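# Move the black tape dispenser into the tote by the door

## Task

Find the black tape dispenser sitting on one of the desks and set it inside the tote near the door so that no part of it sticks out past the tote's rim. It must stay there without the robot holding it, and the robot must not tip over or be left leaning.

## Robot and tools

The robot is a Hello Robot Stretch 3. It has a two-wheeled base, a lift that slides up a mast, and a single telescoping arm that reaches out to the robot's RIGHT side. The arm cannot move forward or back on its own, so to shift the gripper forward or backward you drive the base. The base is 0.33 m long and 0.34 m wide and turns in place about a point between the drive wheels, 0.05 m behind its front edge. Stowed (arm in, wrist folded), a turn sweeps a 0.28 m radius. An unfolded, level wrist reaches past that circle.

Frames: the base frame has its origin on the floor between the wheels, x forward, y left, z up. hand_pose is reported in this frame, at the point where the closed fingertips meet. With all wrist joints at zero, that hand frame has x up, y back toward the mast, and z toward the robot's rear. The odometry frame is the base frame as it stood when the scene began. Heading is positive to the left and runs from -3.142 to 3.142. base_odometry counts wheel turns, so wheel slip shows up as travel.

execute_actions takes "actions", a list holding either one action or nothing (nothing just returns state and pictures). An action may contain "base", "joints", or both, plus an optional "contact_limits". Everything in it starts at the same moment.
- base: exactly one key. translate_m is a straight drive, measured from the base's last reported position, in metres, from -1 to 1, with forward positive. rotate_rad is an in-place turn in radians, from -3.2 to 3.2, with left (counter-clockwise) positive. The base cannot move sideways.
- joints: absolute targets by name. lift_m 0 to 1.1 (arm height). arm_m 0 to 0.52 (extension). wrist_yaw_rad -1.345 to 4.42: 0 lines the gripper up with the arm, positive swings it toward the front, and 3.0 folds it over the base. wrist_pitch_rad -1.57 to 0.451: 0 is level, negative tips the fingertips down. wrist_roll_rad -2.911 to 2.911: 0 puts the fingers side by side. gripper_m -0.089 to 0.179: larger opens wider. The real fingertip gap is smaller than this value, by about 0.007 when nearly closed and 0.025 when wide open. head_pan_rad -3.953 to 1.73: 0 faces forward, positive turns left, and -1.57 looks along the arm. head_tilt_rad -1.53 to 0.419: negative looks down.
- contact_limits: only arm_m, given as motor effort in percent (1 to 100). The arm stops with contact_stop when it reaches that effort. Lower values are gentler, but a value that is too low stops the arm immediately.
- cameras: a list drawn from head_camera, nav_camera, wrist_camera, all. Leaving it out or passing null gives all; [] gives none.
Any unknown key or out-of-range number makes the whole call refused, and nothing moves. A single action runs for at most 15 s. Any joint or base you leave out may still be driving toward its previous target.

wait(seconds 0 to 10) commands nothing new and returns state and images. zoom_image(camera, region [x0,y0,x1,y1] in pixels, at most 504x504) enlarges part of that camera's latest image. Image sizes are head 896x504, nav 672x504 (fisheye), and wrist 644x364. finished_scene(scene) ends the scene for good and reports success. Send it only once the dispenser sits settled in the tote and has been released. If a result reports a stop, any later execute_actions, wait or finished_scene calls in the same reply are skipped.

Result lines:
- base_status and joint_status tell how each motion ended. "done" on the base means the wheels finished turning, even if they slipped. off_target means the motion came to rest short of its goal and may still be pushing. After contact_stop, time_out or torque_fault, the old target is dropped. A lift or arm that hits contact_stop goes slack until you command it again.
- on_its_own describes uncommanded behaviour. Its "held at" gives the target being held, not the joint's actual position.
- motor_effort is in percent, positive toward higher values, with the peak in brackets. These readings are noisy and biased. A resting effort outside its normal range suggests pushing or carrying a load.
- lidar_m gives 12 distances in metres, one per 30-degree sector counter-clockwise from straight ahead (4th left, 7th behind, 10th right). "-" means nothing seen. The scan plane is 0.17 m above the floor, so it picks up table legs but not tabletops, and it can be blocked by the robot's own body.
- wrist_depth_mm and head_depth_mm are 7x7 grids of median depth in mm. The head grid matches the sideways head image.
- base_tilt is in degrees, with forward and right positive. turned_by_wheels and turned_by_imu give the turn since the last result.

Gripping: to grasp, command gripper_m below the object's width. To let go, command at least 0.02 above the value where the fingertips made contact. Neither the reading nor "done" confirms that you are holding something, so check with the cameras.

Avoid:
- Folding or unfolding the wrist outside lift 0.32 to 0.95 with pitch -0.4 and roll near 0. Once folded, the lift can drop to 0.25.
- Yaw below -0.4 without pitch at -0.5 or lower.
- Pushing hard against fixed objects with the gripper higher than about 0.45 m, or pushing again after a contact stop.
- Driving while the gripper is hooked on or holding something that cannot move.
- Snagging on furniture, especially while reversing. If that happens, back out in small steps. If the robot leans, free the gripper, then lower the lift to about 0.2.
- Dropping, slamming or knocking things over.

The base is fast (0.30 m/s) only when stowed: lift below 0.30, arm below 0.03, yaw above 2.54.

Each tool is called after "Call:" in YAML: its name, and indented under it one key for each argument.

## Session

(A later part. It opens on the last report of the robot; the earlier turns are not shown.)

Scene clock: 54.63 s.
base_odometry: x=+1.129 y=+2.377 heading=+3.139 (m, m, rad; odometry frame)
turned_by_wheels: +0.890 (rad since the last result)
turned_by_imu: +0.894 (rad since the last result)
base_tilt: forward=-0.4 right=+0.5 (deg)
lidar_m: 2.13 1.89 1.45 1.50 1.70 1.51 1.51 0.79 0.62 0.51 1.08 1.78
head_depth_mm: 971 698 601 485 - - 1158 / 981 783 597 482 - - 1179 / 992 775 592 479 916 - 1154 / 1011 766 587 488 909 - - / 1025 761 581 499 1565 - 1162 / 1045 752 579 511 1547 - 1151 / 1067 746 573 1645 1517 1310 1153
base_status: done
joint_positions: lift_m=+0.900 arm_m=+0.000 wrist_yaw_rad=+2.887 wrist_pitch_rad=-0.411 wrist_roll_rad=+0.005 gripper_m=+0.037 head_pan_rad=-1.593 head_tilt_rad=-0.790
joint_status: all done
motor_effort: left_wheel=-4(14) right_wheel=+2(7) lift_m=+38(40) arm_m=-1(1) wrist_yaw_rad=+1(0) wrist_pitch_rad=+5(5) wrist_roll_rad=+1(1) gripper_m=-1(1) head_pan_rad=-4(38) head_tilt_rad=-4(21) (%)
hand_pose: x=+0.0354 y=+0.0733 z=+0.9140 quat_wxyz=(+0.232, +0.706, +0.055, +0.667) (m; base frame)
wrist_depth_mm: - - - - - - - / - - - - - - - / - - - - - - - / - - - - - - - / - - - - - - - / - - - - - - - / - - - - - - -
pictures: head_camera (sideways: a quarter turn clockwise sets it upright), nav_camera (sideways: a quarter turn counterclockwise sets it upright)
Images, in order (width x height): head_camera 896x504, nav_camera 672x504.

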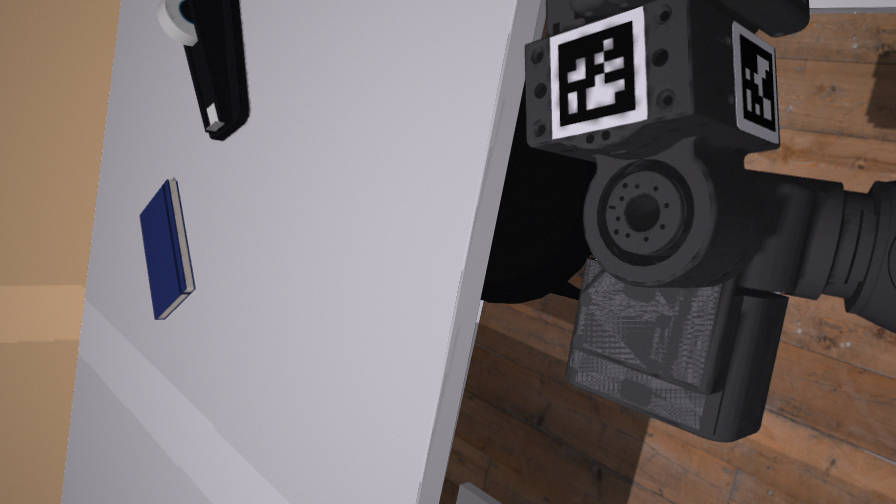

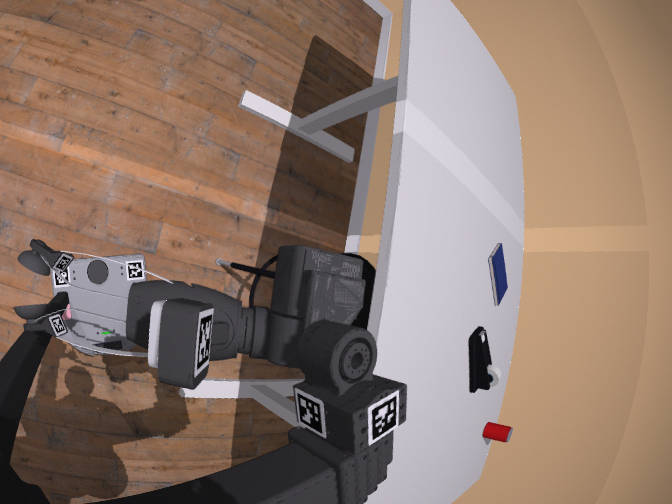

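Call:
execute_actions:
  actions:
    - {"joints":{"lift_m":0.94,"wrist_yaw_rad":1.57}}
  cameras: []

Call:
execute_actions:
  actions:
    - {"joints":{"lift_m":1.1,"wrist_pitch_rad":-0.8,"gripper_m":0.15},"base":{"translate_m":-0.25}}

Scene clock: 57.13 s.
base_odometry: x=+1.129 y=+2.377 heading=+3.139 (m, m, rad; odometry frame)
turned_by_wheels: +0.000 (rad since the last result)
turned_by_imu: +0.000 (rad since the last result)
base_tilt: forward=-0.3 right=+0.5 (deg)
lidar_m: 2.13 1.89 1.44 1.50 1.70 1.51 1.51 0.79 0.62 0.51 1.08 1.78
head_depth_mm: 969 700 600 521 - 1287 1177 / 984 784 594 508 - - 1174 / 992 772 589 491 - - 1158 / 1015 766 585 487 - - 1140 / 1027 759 581 498 1506 1379 1115 / 1042 751 579 510 1537 1384 1103 / 1065 747 574 1657 1551 - -
base_status: not commanded
joint_positions: lift_m=+0.940 arm_m=+0.000 wrist_yaw_rad=+1.572 wrist_pitch_rad=-0.412 wrist_roll_rad=+0.005 gripper_m=+0.037 head_pan_rad=-1.593 head_tilt_rad=-0.790
joint_status: all done
motor_effort: left_wheel=-4(4) right_wheel=+3(2) lift_m=+38(41) arm_m=-1(1) wrist_yaw_rad=-1(0) wrist_pitch_rad=+5(5) wrist_roll_rad=+0(1) gripper_m=+1(0) head_pan_rad=-3(3) head_tilt_rad=-5(5) (%)
hand_pose: x=+0.2038 y=-0.1446 z=+0.9538 quat_wxyz=(+0.591, +0.593, -0.388, +0.386) (m; base frame)
wrist_depth_mm: - - - - - - - / - - - - - - 513 / - - - - - - - / - - - - - - - / - - - - - - - / - - - - - - - / - - - - - - -
pictures: none
No camera images: the call's "cameras" was empty. Leave "cameras" out to get every camera's image.

Scene clock: 60.70 s.
base_odometry: x=+1.379 y=+2.377 heading=+3.139 (m, m, rad; odometry frame)
turned_by_wheels: +0.000 (rad since the last result)
turned_by_imu: -0.002 (rad since the last result)
base_tilt: forward=-0.4 right=+0.4 (deg)
lidar_m: 2.37 2.12 1.58 1.51 1.44 1.27 1.27 1.23 0.64 0.54 0.55 2.01
head_depth_mm: - - - 459 415 1350 1182 / - - - - 423 1253 1152 / - - - - - 1333 1174 / - - - - - 1285 1163 / 972 686 601 - - 1291 1165 / 988 753 579 - - 1266 1152 / 1008 747 592 - - - 1132
base_status: done
joint_positions: lift_m=+1.100 arm_m=+0.000 wrist_yaw_rad=+1.572 wrist_pitch_rad=-0.806 wrist_roll_rad=+0.005 gripper_m=+0.150 head_pan_rad=-1.593 head_tilt_rad=-0.790
joint_status: all done
motor_effort: left_wheel=-4(11) right_wheel=+3(2) lift_m=+38(40) arm_m=-1(1) wrist_yaw_rad=-1(1) wrist_pitch_rad=+3(4) wrist_roll_rad=+0(0) gripper_m=+0(98) head_pan_rad=-4(3) head_tilt_rad=-4(4) (%)
hand_pose: x=+0.1386 y=-0.1447 z=+1.0369 quat_wxyz=(+0.656, +0.657, -0.265, +0.262) (m; base frame)
wrist_depth_mm: - - - - - - 424 / - - - - - - 370 / - - - - - - 331 / - - - - - - 297 / - - - - - - 268 / - - - - - - 247 / - - - - - 810 226
pictures: head_camera (sideways: a quarter turn clockwise sets it upright), nav_camera (sideways: a quarter turn counterclockwise sets it upright), wrist_camera
Images, in order (width x height): head_camera 896x504, nav_camera 672x504, wrist_camera 644x364.

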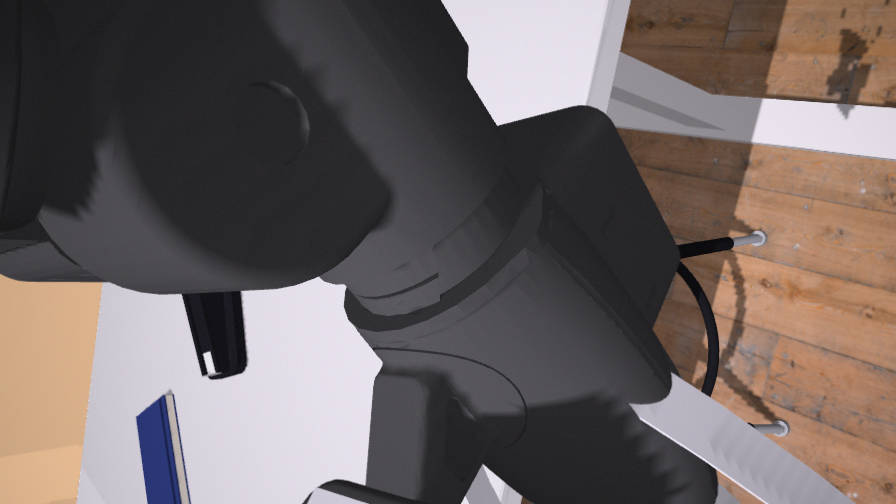

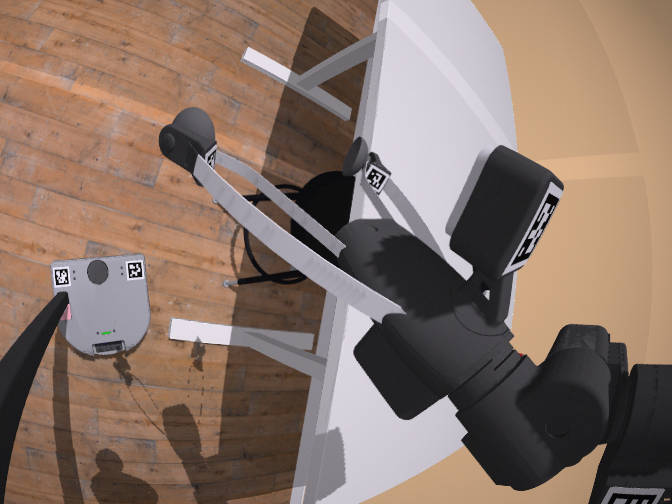

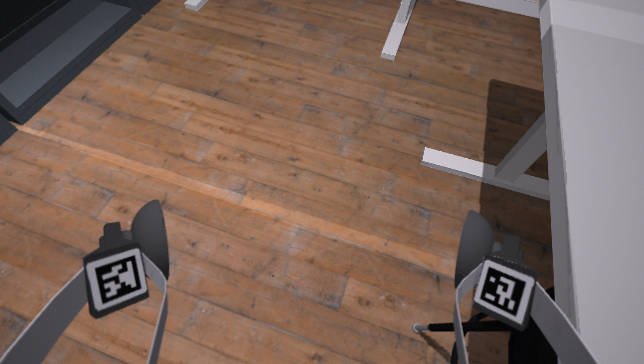

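Call:
execute_actions:
  actions:
    - {"joints":{"arm_m":0.5,"wrist_yaw_rad":1.1},"base":{"translate_m":-0.08}}

Scene clock: 66.07 s.
base_odometry: x=+1.459 y=+2.377 heading=+3.139 (m, m, rad; odometry frame)
turned_by_wheels: +0.000 (rad since the last result)
turned_by_imu: -0.001 (rad since the last result)
base_tilt: forward=-0.4 right=+0.5 (deg)
lidar_m: 2.43 2.19 1.64 1.52 1.36 1.20 1.20 1.20 0.60 0.53 0.59 1.29
head_depth_mm: 888 789 600 484 405 1314 1175 / 888 784 596 480 403 1306 1171 / 933 773 592 478 410 1279 1145 / 944 764 587 474 418 1317 1161 / 981 675 580 473 424 1273 1159 / 971 678 578 470 424 1317 1153 / 996 710 571 467 853 1284 1145
base_status: done
joint_positions: lift_m=+1.100 arm_m=+0.500 wrist_yaw_rad=+1.100 wrist_pitch_rad=-0.806 wrist_roll_rad=+0.005 gripper_m=+0.150 head_pan_rad=-1.593 head_tilt_rad=-0.790
joint_status: all done
motor_effort: left_wheel=-4(11) right_wheel=+3(3) lift_m=+38(38) arm_m=+5(4) wrist_yaw_rad=+0(0) wrist_pitch_rad=+3(3) wrist_roll_rad=+0(1) gripper_m=+1(0) head_pan_rad=-3(3) head_tilt_rad=-4(4) (%)
hand_pose: x=+0.1211 y=-0.7174 z=+1.0369 quat_wxyz=(+0.699, +0.577, -0.411, +0.102) (m; base frame)
wrist_depth_mm: 381 388 391 400 405 412 421 / 342 344 345 336 346 364 376 / 302 308 307 310 308 317 328 / 275 278 280 284 285 290 290 / 250 256 255 258 260 266 267 / 234 229 227 214 238 - 242 / 211 215 214 187 217 221 226
pictures: head_camera (sideways: a quarter turn clockwise sets it upright), nav_camera (sideways: a quarter turn counterclockwise sets it upright), wrist_camera
Images, in order (width x height): head_camera 896x504, nav_camera 672x504, wrist_camera 644x364.

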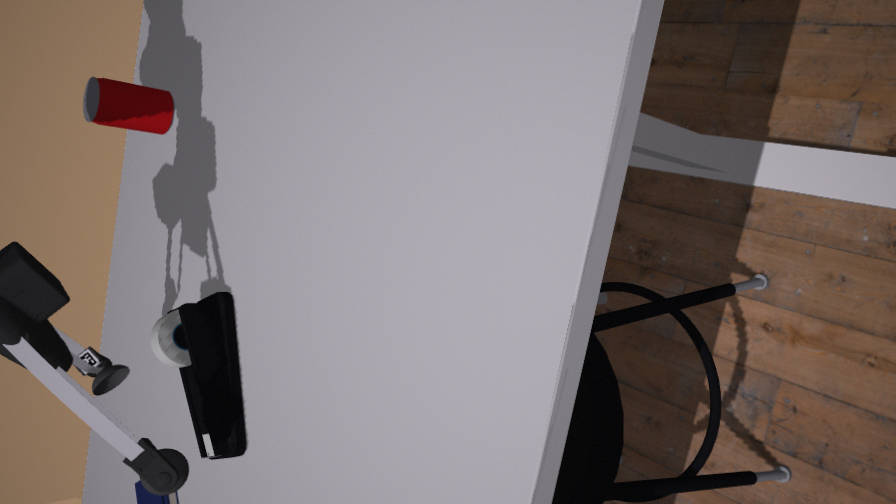

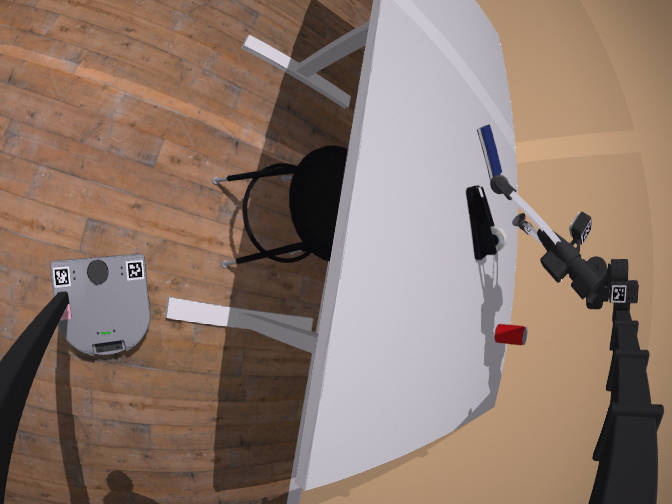

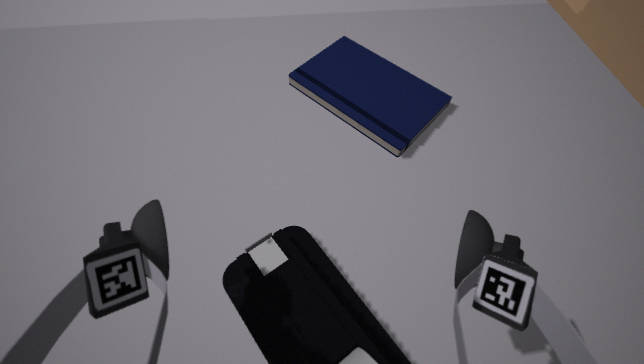

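Call:
execute_actions:
  actions:
    - {"joints":{"arm_m":0.52,"wrist_yaw_rad":1.3,"wrist_pitch_rad":-1.05}}
  cameras: ["head_camera","wrist_camera"]

Scene clock: 67.53 s.
base_odometry: x=+1.459 y=+2.377 heading=+3.139 (m, m, rad; odometry frame)
turned_by_wheels: +0.000 (rad since the last result)
turned_by_imu: +0.000 (rad since the last result)
base_tilt: forward=-0.4 right=+0.5 (deg)
lidar_m: 2.44 2.18 1.64 1.52 1.35 1.20 1.20 1.20 0.60 0.53 0.59 1.29
head_depth_mm: 890 790 601 484 405 1309 1166 / 889 784 594 481 403 1308 1168 / 933 775 589 476 410 1278 1143 / 957 765 586 475 418 1331 1165 / 957 673 581 472 425 1282 1161 / 969 674 576 470 424 1312 1151 / 992 745 575 466 857 1283 1144
base_status: not commanded
joint_positions: lift_m=+1.100 arm_m=+0.519 wrist_yaw_rad=+1.298 wrist_pitch_rad=-1.051 wrist_roll_rad=+0.005 gripper_m=+0.150 head_pan_rad=-1.593 head_tilt_rad=-0.790
joint_status: all done
motor_effort: left_wheel=-4(4) right_wheel=+3(2) lift_m=+38(38) arm_m=+5(6) wrist_yaw_rad=+1(2) wrist_pitch_rad=+1(1) wrist_roll_rad=+1(1) gripper_m=+0(0) head_pan_rad=-3(3) head_tilt_rad=-5(4) (%)
hand_pose: x=+0.0810 y=-0.6931 z=+1.0041 quat_wxyz=(+0.701, +0.652, -0.274, +0.085) (m; base frame)
wrist_depth_mm: 262 267 266 270 265 266 280 / 249 250 252 255 257 257 263 / 234 237 241 241 246 247 248 / 225 225 226 200 231 234 236 / 214 218 217 187 220 224 222 / 205 205 207 195 200 - 215 / 195 197 198 192 148 201 203
pictures: head_camera (sideways: a quarter turn clockwise sets it upright), wrist_camera
Images, in order (width x height): head_camera 896x504, wrist_camera 644x364.

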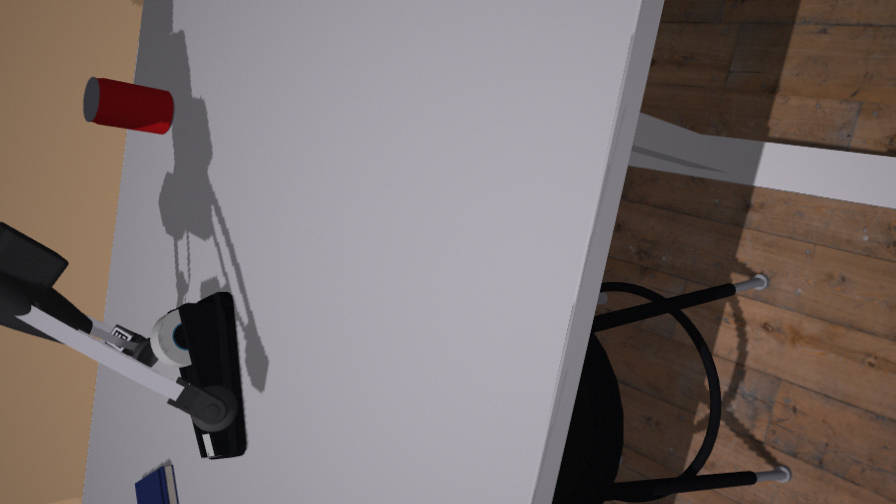

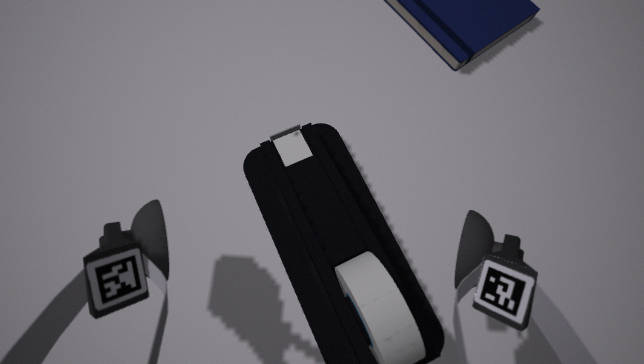

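Call:
execute_actions:
  actions:
    - {"joints":{"wrist_yaw_rad":1.15,"gripper_m":0.179,"lift_m":1.06}}
  cameras: ["head_camera","wrist_camera"]

Scene clock: 69.20 s.
base_odometry: x=+1.459 y=+2.377 heading=+3.139 (m, m, rad; odometry frame)
turned_by_wheels: +0.000 (rad since the last result)
turned_by_imu: +0.000 (rad since the last result)
base_tilt: forward=-0.3 right=+0.5 (deg)
lidar_m: 2.44 2.18 1.64 1.52 1.35 1.20 1.20 1.21 0.60 0.53 0.59 1.29
head_depth_mm: 899 794 599 483 404 1306 1173 / 891 781 596 480 403 1306 1175 / 931 775 590 478 410 1275 1146 / 934 767 588 476 418 1334 1167 / 969 675 582 471 425 1276 1160 / 976 766 578 468 424 1306 1146 / 989 744 574 467 850 1278 1145
base_status: not commanded
joint_positions: lift_m=+1.060 arm_m=+0.519 wrist_yaw_rad=+1.152 wrist_pitch_rad=-1.052 wrist_roll_rad=+0.005 gripper_m=+0.179 head_pan_rad=-1.593 head_tilt_rad=-0.790
joint_status: all done
motor_effort: left_wheel=-4(3) right_wheel=+3(2) lift_m=+26(34) arm_m=+5(5) wrist_yaw_rad=-1(0) wrist_pitch_rad=+1(1) wrist_roll_rad=+1(1) gripper_m=+1(96) head_pan_rad=-4(3) head_tilt_rad=-4(4) (%)
hand_pose: x=+0.0755 y=-0.7077 z=+0.9645 quat_wxyz=(+0.706, +0.631, -0.321, +0.033) (m; base frame)
wrist_depth_mm: 215 218 218 219 222 224 228 / 203 206 207 209 211 211 214 / 193 194 172 193 198 201 203 / 183 186 169 157 189 191 192 / 177 176 169 141 179 182 182 / - 169 168 127 158 172 174 / 159 160 162 150 102 166 167
pictures: head_camera (sideways: a quarter turn clockwise sets it upright), wrist_camera
Images, in order (width x height): head_camera 896x504, wrist_camera 644x364.

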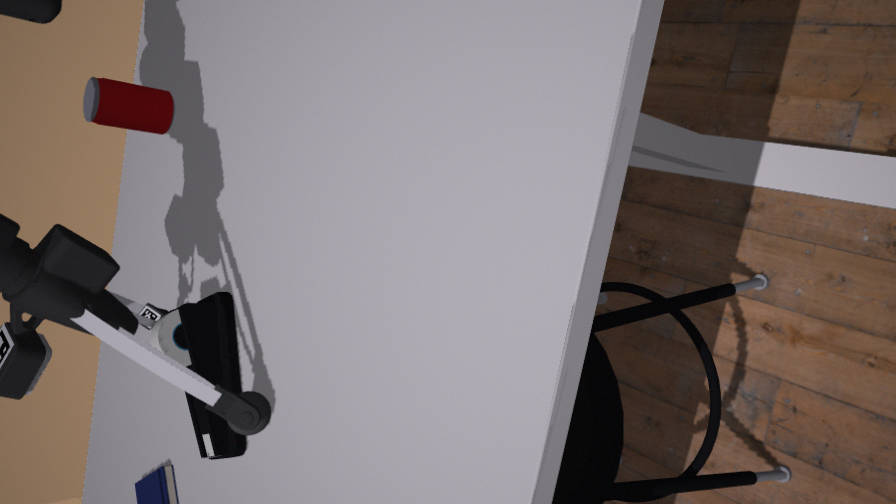

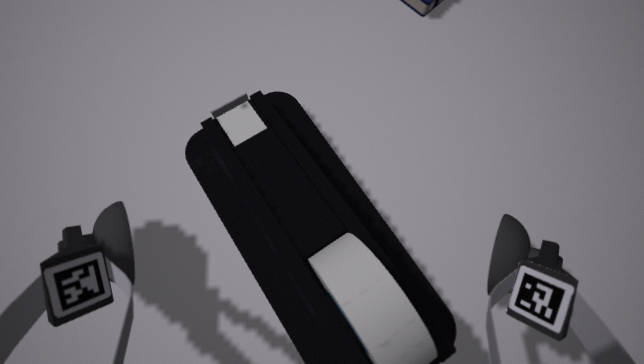

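Call:
execute_actions:
  actions:
    - {"joints":{"wrist_yaw_rad":1.25,"lift_m":1.03}}
  cameras: ["head_camera","wrist_camera"]

Scene clock: 70.93 s.
base_odometry: x=+1.459 y=+2.377 heading=+3.138 (m, m, rad; odometry frame)
turned_by_wheels: +0.000 (rad since the last result)
turned_by_imu: -0.009 (rad since the last result)
base_tilt: forward=-0.3 right=+0.4 (deg)
lidar_m: 2.44 2.17 1.63 1.52 1.36 1.20 1.20 1.21 0.60 0.53 0.59 1.29
head_depth_mm: 901 793 599 484 405 1318 1184 / 888 781 595 482 403 1315 1173 / 931 775 592 478 409 1285 1153 / 932 764 587 476 418 1319 1166 / 971 680 581 472 425 1267 1156 / 981 782 576 469 425 1318 1154 / 977 747 574 467 846 1266 1147
base_status: not commanded
joint_positions: lift_m=+1.054 arm_m=+0.519 wrist_yaw_rad=+1.231 wrist_pitch_rad=-1.035 wrist_roll_rad=+0.017 gripper_m=+0.179 head_pan_rad=-1.593 head_tilt_rad=-0.790
joint_status: lift_m contact_stop (moved -0.006 of -0.030); the others done
on_its_own: lift_m is slack since a contact_stop, until your next command for it (your +1.030 is given up); wrist_yaw_rad is at rest, and its effort (+14) is outside its rest range (-12 to +12)
motor_effort: left_wheel=-11(17) right_wheel=+8(16) lift_m=+31(31) arm_m=+4(5) wrist_yaw_rad=+14(22) wrist_pitch_rad=-6(14) wrist_roll_rad=-3(5) gripper_m=+0(0) head_pan_rad=-2(3) head_tilt_rad=-5(5) (%)
hand_pose: x=+0.0824 y=-0.7013 z=+0.9605 quat_wxyz=(+0.701, +0.641, -0.305, +0.064) (m; base frame)
wrist_depth_mm: 216 218 217 221 223 226 228 / 203 205 206 207 210 210 214 / 193 193 175 183 198 198 201 / 183 183 171 152 187 189 189 / 175 174 173 140 175 181 180 / - 166 167 129 121 169 171 / 157 158 159 148 100 161 163
pictures: head_camera (sideways: a quarter turn clockwise sets it upright), wrist_camera
Images, in order (width x height): head_camera 896x504, wrist_camera 644x364.

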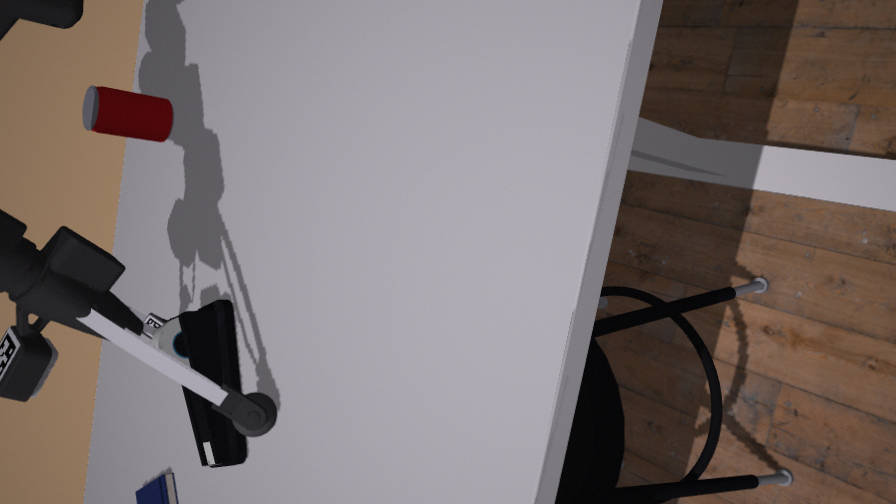

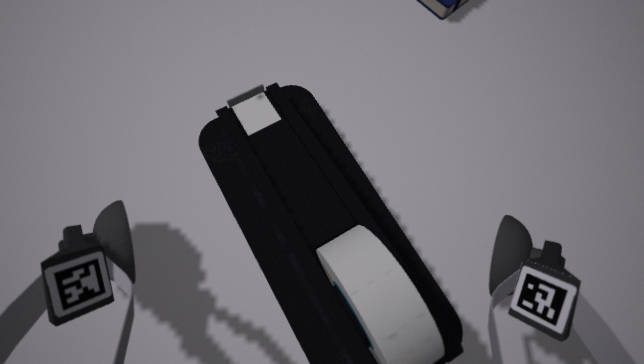

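Call:
execute_actions:
  actions:
    - {"joints":{"wrist_yaw_rad":1.23,"lift_m":1.062}}
  cameras: []

Call:
execute_actions:
  actions:
    - {"joints":{"gripper_m":0.0}}
  cameras: ["head_camera","wrist_camera"]

Call:
execute_actions:
  actions:
    - {"joints":{"lift_m":1.1}}
  cameras: ["head_camera","wrist_camera"]

Scene clock: 72.30 s.
base_odometry: x=+1.459 y=+2.377 heading=+3.139 (m, m, rad; odometry frame)
turned_by_wheels: +0.000 (rad since the last result)
turned_by_imu: +0.001 (rad since the last result)
base_tilt: forward=-0.4 right=+0.5 (deg)
lidar_m: 2.45 2.18 1.64 1.52 1.36 1.19 1.20 1.20 0.60 0.53 0.59 1.29
head_depth_mm: 893 790 599 483 405 1325 1171 / 895 780 597 480 404 1313 1176 / 929 772 590 478 410 1279 1149 / 933 765 588 474 418 1321 1165 / 969 677 581 471 425 1273 1160 / 976 783 577 469 425 1308 1159 / 982 745 571 466 845 1291 1146
base_status: not commanded
joint_positions: lift_m=+1.062 arm_m=+0.519 wrist_yaw_rad=+1.228 wrist_pitch_rad=-1.051 wrist_roll_rad=+0.009 gripper_m=+0.179 head_pan_rad=-1.593 head_tilt_rad=-0.790
joint_status: all done
motor_effort: left_wheel=-1(10) right_wheel=+1(8) lift_m=+38(41) arm_m=+4(4) wrist_yaw_rad=+1(13) wrist_pitch_rad=+0(6) wrist_roll_rad=-1(3) gripper_m=+0(1) head_pan_rad=-2(3) head_tilt_rad=-4(4) (%)
hand_pose: x=+0.0787 y=-0.7003 z=+0.9661 quat_wxyz=(+0.703, +0.643, -0.298, +0.059) (m; base frame)
wrist_depth_mm: 218 218 221 222 224 228 229 / 207 206 209 210 212 215 215 / 194 195 181 185 199 203 204 / 185 187 179 155 190 192 193 / 178 178 177 145 180 184 185 / - 170 171 136 109 173 176 / 162 162 164 154 107 166 167
pictures: none
No camera images: the call's "cameras" was empty. Leave "cameras" out to get every camera's image.

Scene clock: 74.90 s.
base_odometry: x=+1.459 y=+2.377 heading=+3.138 (m, m, rad; odometry frame)
turned_by_wheels: +0.000 (rad since the last result)
turned_by_imu: -0.010 (rad since the last result)
base_tilt: forward=-0.4 right=+0.5 (deg)
lidar_m: 2.09 2.18 1.63 1.52 1.36 1.19 1.20 1.22 0.60 0.53 0.59 1.29
head_depth_mm: 894 792 600 485 406 1314 1178 / 887 783 596 481 402 1331 1173 / 929 774 591 478 411 1270 1146 / 936 767 588 476 417 1329 1162 / 970 698 582 472 418 1292 1161 / 964 787 580 470 423 1311 1157 / 982 746 574 466 839 1259 1151
base_status: not commanded
joint_positions: lift_m=+1.062 arm_m=+0.519 wrist_yaw_rad=+1.236 wrist_pitch_rad=-1.006 wrist_roll_rad=+0.002 gripper_m=+0.002 head_pan_rad=-1.593 head_tilt_rad=-0.790
joint_status: all done
motor_effort: left_wheel=-8(12) right_wheel=+7(12) lift_m=+19(38) arm_m=+4(4) wrist_yaw_rad=-4(4) wrist_pitch_rad=-19(19) wrist_roll_rad=+2(2) gripper_m=-35(100) head_pan_rad=-2(4) head_tilt_rad=-4(4) (%)
hand_pose: x=+0.0890 y=-0.7029 z=+0.9719 quat_wxyz=(+0.702, +0.637, -0.308, +0.081) (m; base frame)
wrist_depth_mm: 236 239 241 244 242 250 255 / 221 223 227 230 230 234 237 / 209 210 190 209 216 218 221 / 194 198 184 185 202 206 208 / 185 187 158 154 195 194 196 / 176 177 172 116 169 184 185 / 167 168 170 113 167 174 176
pictures: head_camera (sideways: a quarter turn clockwise sets it upright), wrist_camera
Images, in order (width x height): head_camera 896x504, wrist_camera 644x364.

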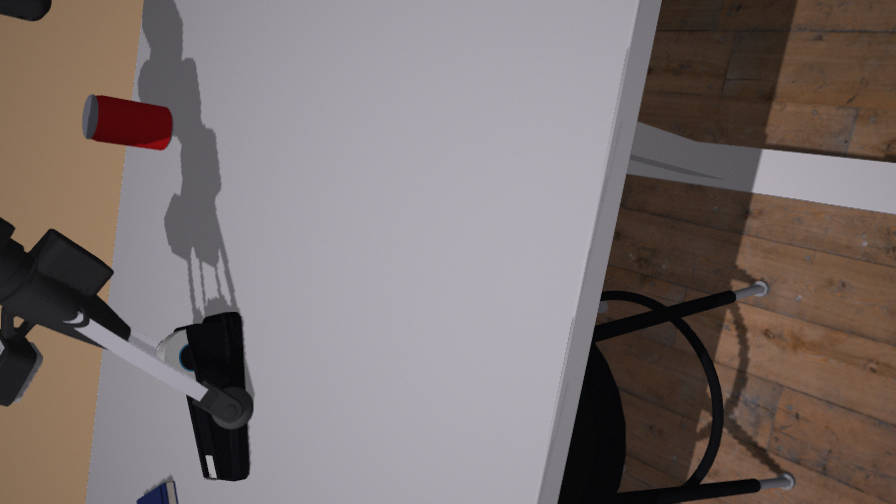

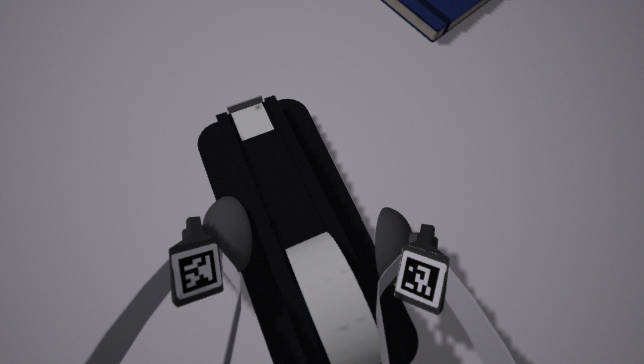

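Scene clock: 76.67 s.
base_odometry: x=+1.459 y=+2.377 heading=+3.139 (m, m, rad; odometry frame)
turned_by_wheels: +0.000 (rad since the last result)
turned_by_imu: +0.000 (rad since the last result)
base_tilt: forward=-0.3 right=+0.5 (deg)
lidar_m: 2.45 2.18 1.64 1.52 1.36 1.19 1.20 1.21 0.60 0.53 0.59 1.29
head_depth_mm: 887 790 599 483 405 1312 1182 / 887 782 595 481 403 1336 1176 / 932 774 590 477 410 1268 1150 / 952 764 585 475 417 1326 1160 / 954 670 581 472 416 1298 1160 / 964 663 579 468 424 1324 1148 / 977 744 573 465 839 1275 1148
base_status: not commanded
joint_positions: lift_m=+1.100 arm_m=+0.519 wrist_yaw_rad=+1.232 wrist_pitch_rad=-1.065 wrist_roll_rad=+0.002 gripper_m=+0.005 head_pan_rad=-1.593 head_tilt_rad=-0.791
joint_status: all done
motor_effort: left_wheel=+0(8) right_wheel=+0(7) lift_m=+41(41) arm_m=+4(4) wrist_yaw_rad=-1(7) wrist_pitch_rad=+6(18) wrist_roll_rad=+2(6) gripper_m=-17(35) head_pan_rad=-3(4) head_tilt_rad=-4(4) (%)
hand_pose: x=+0.0758 y=-0.6989 z=+1.0025 quat_wxyz=(+0.705, +0.645, -0.290, +0.058) (m; base frame)
wrist_depth_mm: 256 262 261 264 262 270 273 / 242 245 248 252 252 256 255 / 231 233 236 216 239 241 244 / 221 223 223 190 227 230 232 / 211 213 215 166 220 218 222 / 203 203 200 125 209 210 211 / 194 195 195 120 197 200 202
pictures: head_camera (sideways: a quarter turn clockwise sets it upright), wrist_camera
Images, in order (width x height): head_camera 896x504, wrist_camera 644x364.

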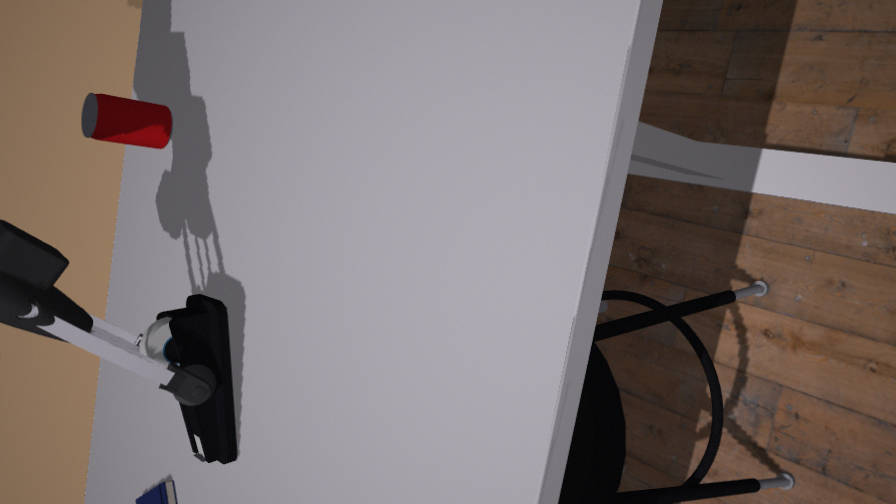

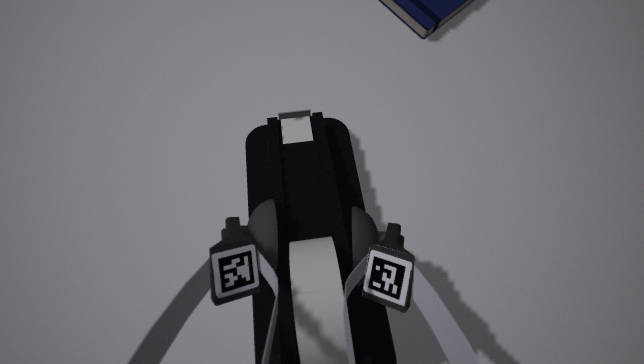

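Call:
execute_actions:
  actions:
    - {"joints":{"gripper_m":0.13,"wrist_pitch_rad":-1.2}}
  cameras: ["wrist_camera"]

Call:
execute_actions:
  actions:
    - {"joints":{"lift_m":1.04}}
  cameras: ["head_camera","wrist_camera"]

Scene clock: 78.93 s.
base_odometry: x=+1.459 y=+2.377 heading=+3.139 (m, m, rad; odometry frame)
turned_by_wheels: +0.000 (rad since the last result)
turned_by_imu: +0.000 (rad since the last result)
base_tilt: forward=-0.4 right=+0.5 (deg)
lidar_m: 2.44 2.18 1.64 1.52 1.36 1.20 1.20 1.21 0.60 0.53 0.59 1.29
head_depth_mm: 888 793 599 484 405 1303 1176 / 886 781 593 480 403 1332 1173 / 925 774 589 477 410 1276 1143 / 953 768 586 474 417 1331 1159 / 965 651 582 472 417 1289 1156 / 962 784 578 469 425 1313 1157 / 981 744 573 466 837 1284 1143
base_status: not commanded
joint_positions: lift_m=+1.100 arm_m=+0.519 wrist_yaw_rad=+1.231 wrist_pitch_rad=-1.200 wrist_roll_rad=+0.004 gripper_m=+0.130 head_pan_rad=-1.593 head_tilt_rad=-0.791
joint_status: all done
motor_effort: left_wheel=+0(0) right_wheel=+0(1) lift_m=+38(42) arm_m=+4(4) wrist_yaw_rad=+0(0) wrist_pitch_rad=+0(6) wrist_roll_rad=+1(1) gripper_m=+0(97) head_pan_rad=-4(2) head_tilt_rad=-4(5) (%)
hand_pose: x=+0.0448 y=-0.6880 z=+0.9909 quat_wxyz=(+0.707, +0.663, -0.247, +0.009) (m; base frame)
wrist_depth_mm: 222 223 225 226 227 231 233 / 217 218 220 221 222 224 226 / 210 213 211 190 217 219 219 / 206 207 207 177 211 214 214 / 200 203 202 169 207 208 208 / 195 - 197 140 202 203 202 / - 194 193 135 195 196 198
pictures: wrist_camera
Images, in order (width x height): wrist_camera 644x364.

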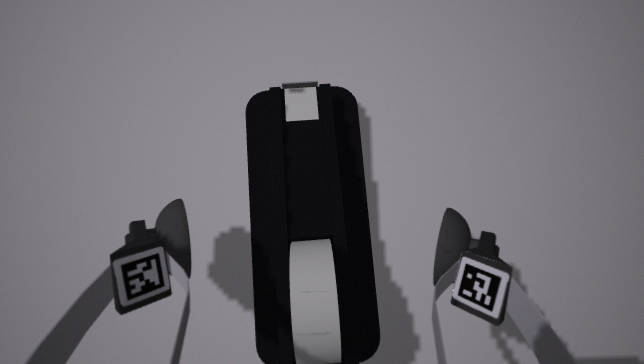

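Scene clock: 80.70 s.
base_odometry: x=+1.458 y=+2.377 heading=+3.139 (m, m, rad; odometry frame)
turned_by_wheels: +0.000 (rad since the last result)
turned_by_imu: -0.017 (rad since the last result)
base_tilt: forward=-0.3 right=+0.4 (deg)
lidar_m: 2.09 2.19 1.64 1.52 1.37 1.20 1.19 1.22 0.60 0.53 0.59 1.29
head_depth_mm: 893 788 597 483 405 1320 1179 / 889 781 596 480 403 1340 1179 / 921 771 590 478 410 1260 1138 / 933 767 587 474 417 1324 1161 / 961 656 580 472 416 1267 1162 / 966 782 576 469 424 1316 1155 / 973 746 574 466 836 1289 1149
base_status: not commanded
joint_positions: lift_m=+1.073 arm_m=+0.519 wrist_yaw_rad=+1.237 wrist_pitch_rad=-1.156 wrist_roll_rad=+0.002 gripper_m=+0.130 head_pan_rad=-1.594 head_tilt_rad=-0.791
joint_status: lift_m contact_stop (moved -0.027 of -0.060)
on_its_own: lift_m is slack since a contact_stop, until your next command for it (your +1.040 is given up)
motor_effort: left_wheel=+8(12) right_wheel=-6(8) lift_m=+31(35) arm_m=+3(4) wrist_yaw_rad=-4(5) wrist_pitch_rad=-18(24) wrist_roll_rad=+2(2) gripper_m=-2(5) head_pan_rad=-2(4) head_tilt_rad=-4(4) (%)
hand_pose: x=+0.0552 y=-0.6912 z=+0.9670 quat_wxyz=(+0.707, +0.658, -0.259, +0.028) (m; base frame)
wrist_depth_mm: 204 206 208 209 209 214 214 / 198 199 199 187 204 204 207 / 191 193 192 169 197 197 201 / 185 185 184 157 190 191 192 / 178 180 178 148 184 186 186 / 174 - 173 116 177 180 181 / - 169 168 108 173 173 175
pictures: head_camera (sideways: a quarter turn clockwise sets it upright), wrist_camera
Images, in order (width x height): head_camera 896x504, wrist_camera 644x364.

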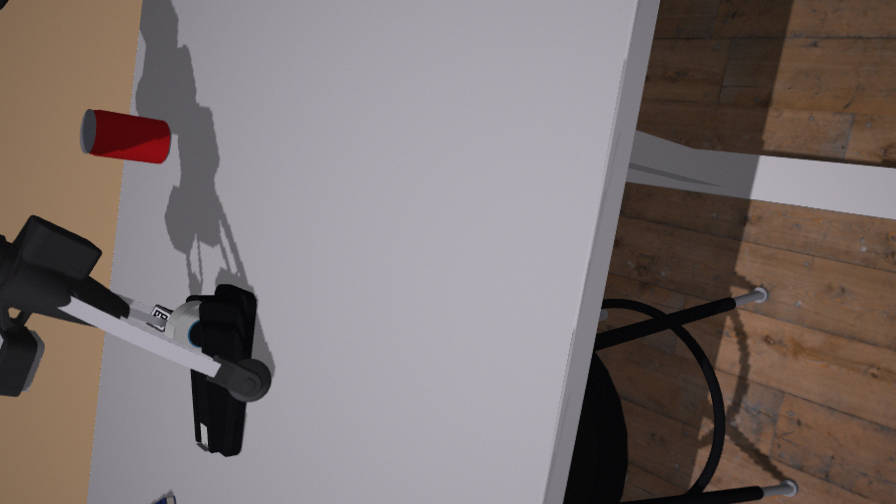

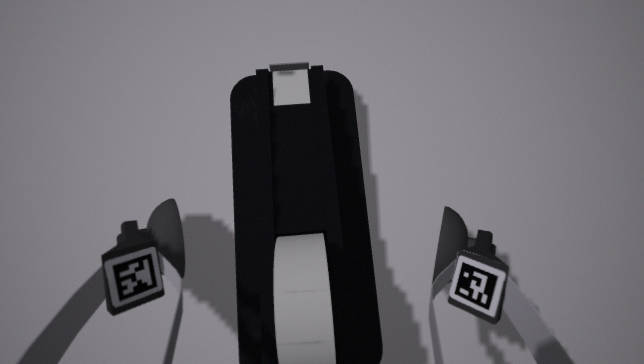

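Call:
execute_actions:
  actions:
    - {"joints":{"lift_m":1.078,"wrist_pitch_rad":-1.2}}
  cameras: []

Call:
execute_actions:
  actions:
    - {"joints":{"gripper_m":-0.04}}
  cameras: ["wrist_camera"]

Call:
execute_actions:
  actions:
    - {"joints":{"lift_m":1.1,"wrist_pitch_rad":-1.0}}
  cameras: ["head_camera","wrist_camera"]

Scene clock: 82.23 s.
base_odometry: x=+1.459 y=+2.377 heading=+3.139 (m, m, rad; odometry frame)
turned_by_wheels: +0.000 (rad since the last result)
turned_by_imu: -0.001 (rad since the last result)
base_tilt: forward=-0.3 right=+0.5 (deg)
lidar_m: 2.10 2.19 1.64 1.52 1.38 1.19 1.19 1.22 0.60 0.53 0.59 1.29
head_depth_mm: 891 788 598 483 405 1313 1181 / 888 783 595 480 403 1342 1170 / 914 773 589 476 409 1254 1137 / 930 766 585 476 409 1322 1161 / 963 649 580 471 416 1264 1158 / 960 753 575 469 423 1319 1156 / 970 741 572 465 837 1282 1155
base_status: not commanded
joint_positions: lift_m=+1.078 arm_m=+0.519 wrist_yaw_rad=+1.231 wrist_pitch_rad=-1.197 wrist_roll_rad=+0.003 gripper_m=+0.130 head_pan_rad=-1.594 head_tilt_rad=-0.791
joint_status: all done
motor_effort: left_wheel=+1(9) right_wheel=+0(7) lift_m=+38(38) arm_m=+4(4) wrist_yaw_rad=-1(5) wrist_pitch_rad=-1(15) wrist_roll_rad=+1(2) gripper_m=+1(3) head_pan_rad=-3(2) head_tilt_rad=-4(4) (%)
hand_pose: x=+0.0457 y=-0.6883 z=+0.9692 quat_wxyz=(+0.707, +0.662, -0.247, +0.011) (m; base frame)
wrist_depth_mm: 200 200 202 205 203 206 208 / 194 196 185 176 200 201 204 / 190 190 181 166 193 197 197 / 184 186 184 154 189 190 192 / 179 181 180 134 183 186 187 / 175 - 174 113 179 181 182 / - 172 173 129 176 177 178
pictures: none
No camera images: the call's "cameras" was empty. Leave "cameras" out to get every camera's image.

Scene clock: 84.80 s.
base_odometry: x=+1.459 y=+2.377 heading=+3.139 (m, m, rad; odometry frame)
turned_by_wheels: +0.000 (rad since the last result)
turned_by_imu: -0.009 (rad since the last result)
base_tilt: forward=-0.4 right=+0.4 (deg)
lidar_m: 2.09 2.19 1.64 1.52 1.38 1.19 1.19 1.23 0.60 0.53 0.59 1.30
head_depth_mm: 893 795 602 482 405 1315 1186 / 895 785 596 481 403 1338 1172 / 911 774 593 479 411 1248 1150 / 940 766 587 475 418 1325 1162 / 954 660 582 472 416 1270 1160 / 964 768 579 471 425 1316 1153 / 971 748 574 466 838 1316 1148
base_status: not commanded
joint_positions: lift_m=+1.079 arm_m=+0.519 wrist_yaw_rad=+1.239 wrist_pitch_rad=-1.165 wrist_roll_rad=-0.003 gripper_m=-0.038 head_pan_rad=-1.594 head_tilt_rad=-0.791
joint_status: all done
motor_effort: left_wheel=-2(5) right_wheel=+1(5) lift_m=+18(38) arm_m=+4(4) wrist_yaw_rad=-6(5) wrist_pitch_rad=-15(15) wrist_roll_rad=+3(4) gripper_m=-47(100) head_pan_rad=-2(3) head_tilt_rad=-5(4) (%)
hand_pose: x=+0.0533 y=-0.6904 z=+0.9723 quat_wxyz=(+0.707, +0.659, -0.254, +0.027) (m; base frame)
wrist_depth_mm: 210 213 215 216 219 222 224 / 205 206 206 195 212 213 215 / 198 199 198 177 205 206 209 / 192 193 193 162 197 200 201 / 186 187 188 132 192 194 195 / 180 182 174 118 184 188 190 / 175 176 176 134 179 184 184
pictures: wrist_camera
Images, in order (width x height): wrist_camera 644x364.

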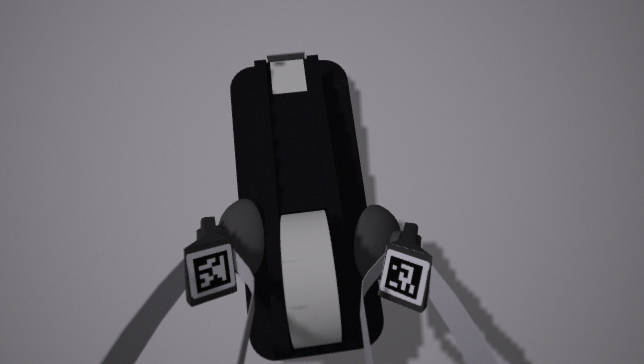

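Scene clock: 87.40 s.
base_odometry: x=+1.459 y=+2.377 heading=+3.139 (m, m, rad; odometry frame)
turned_by_wheels: +0.000 (rad since the last result)
turned_by_imu: +0.000 (rad since the last result)
base_tilt: forward=-0.4 right=+0.5 (deg)
lidar_m: 2.10 2.18 1.65 1.52 1.38 1.19 1.19 1.23 0.60 0.53 0.59 1.30
head_depth_mm: 889 789 598 482 404 1314 1180 / 894 779 594 480 403 1339 1170 / 909 771 589 478 410 1262 1146 / 945 766 586 475 409 1318 1158 / 952 696 580 472 416 1264 1157 / 954 665 576 469 423 1304 1156 / 968 686 572 465 837 1307 1144
base_status: not commanded
joint_positions: lift_m=+1.100 arm_m=+0.519 wrist_yaw_rad=+1.230 wrist_pitch_rad=-1.032 wrist_roll_rad=+0.002 gripper_m=-0.022 head_pan_rad=-1.594 head_tilt_rad=-0.791
joint_status: all done
on_its_own: gripper_m is held at -0.024, not at your -0.040, by its stall guard, which is still easing
motor_effort: left_wheel=+2(7) right_wheel=-1(8) lift_m=+41(45) arm_m=+3(4) wrist_yaw_rad=+0(9) wrist_pitch_rad=+13(27) wrist_roll_rad=+1(6) gripper_m=-33(47) head_pan_rad=-2(3) head_tilt_rad=-4(4) (%)
hand_pose: x=+0.0829 y=-0.7016 z=+1.0061 quat_wxyz=(+0.704, +0.640, -0.301, +0.069) (m; base frame)
wrist_depth_mm: 268 268 276 277 274 280 284 / 254 256 257 210 261 266 264 / 239 240 240 186 245 248 251 / 226 227 226 172 233 236 237 / 216 216 220 139 223 224 225 / 206 206 191 125 213 213 214 / 195 197 196 140 199 203 204
pictures: head_camera (sideways: a quarter turn clockwise sets it upright), wrist_camera
Images, in order (width x height): head_camera 896x504, wrist_camera 644x364.

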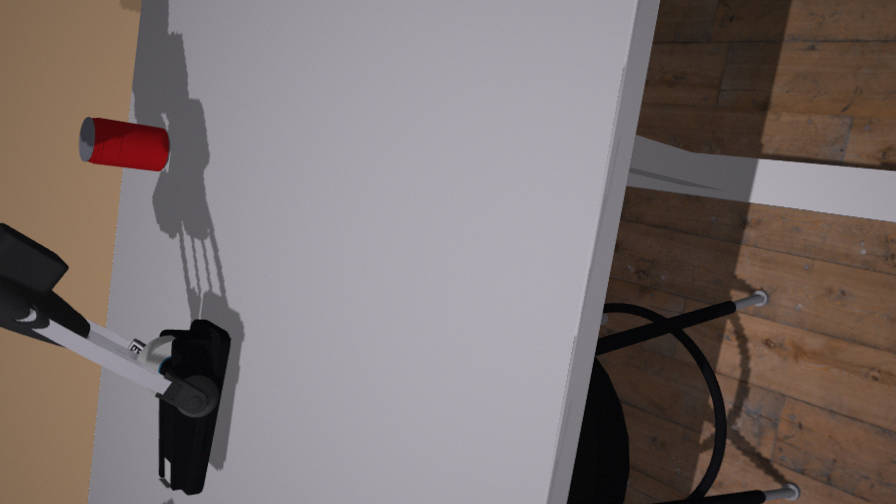

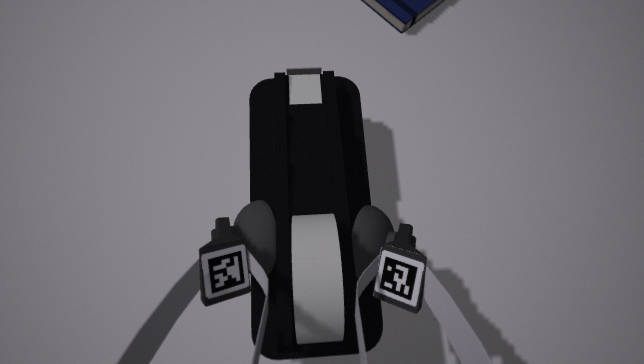

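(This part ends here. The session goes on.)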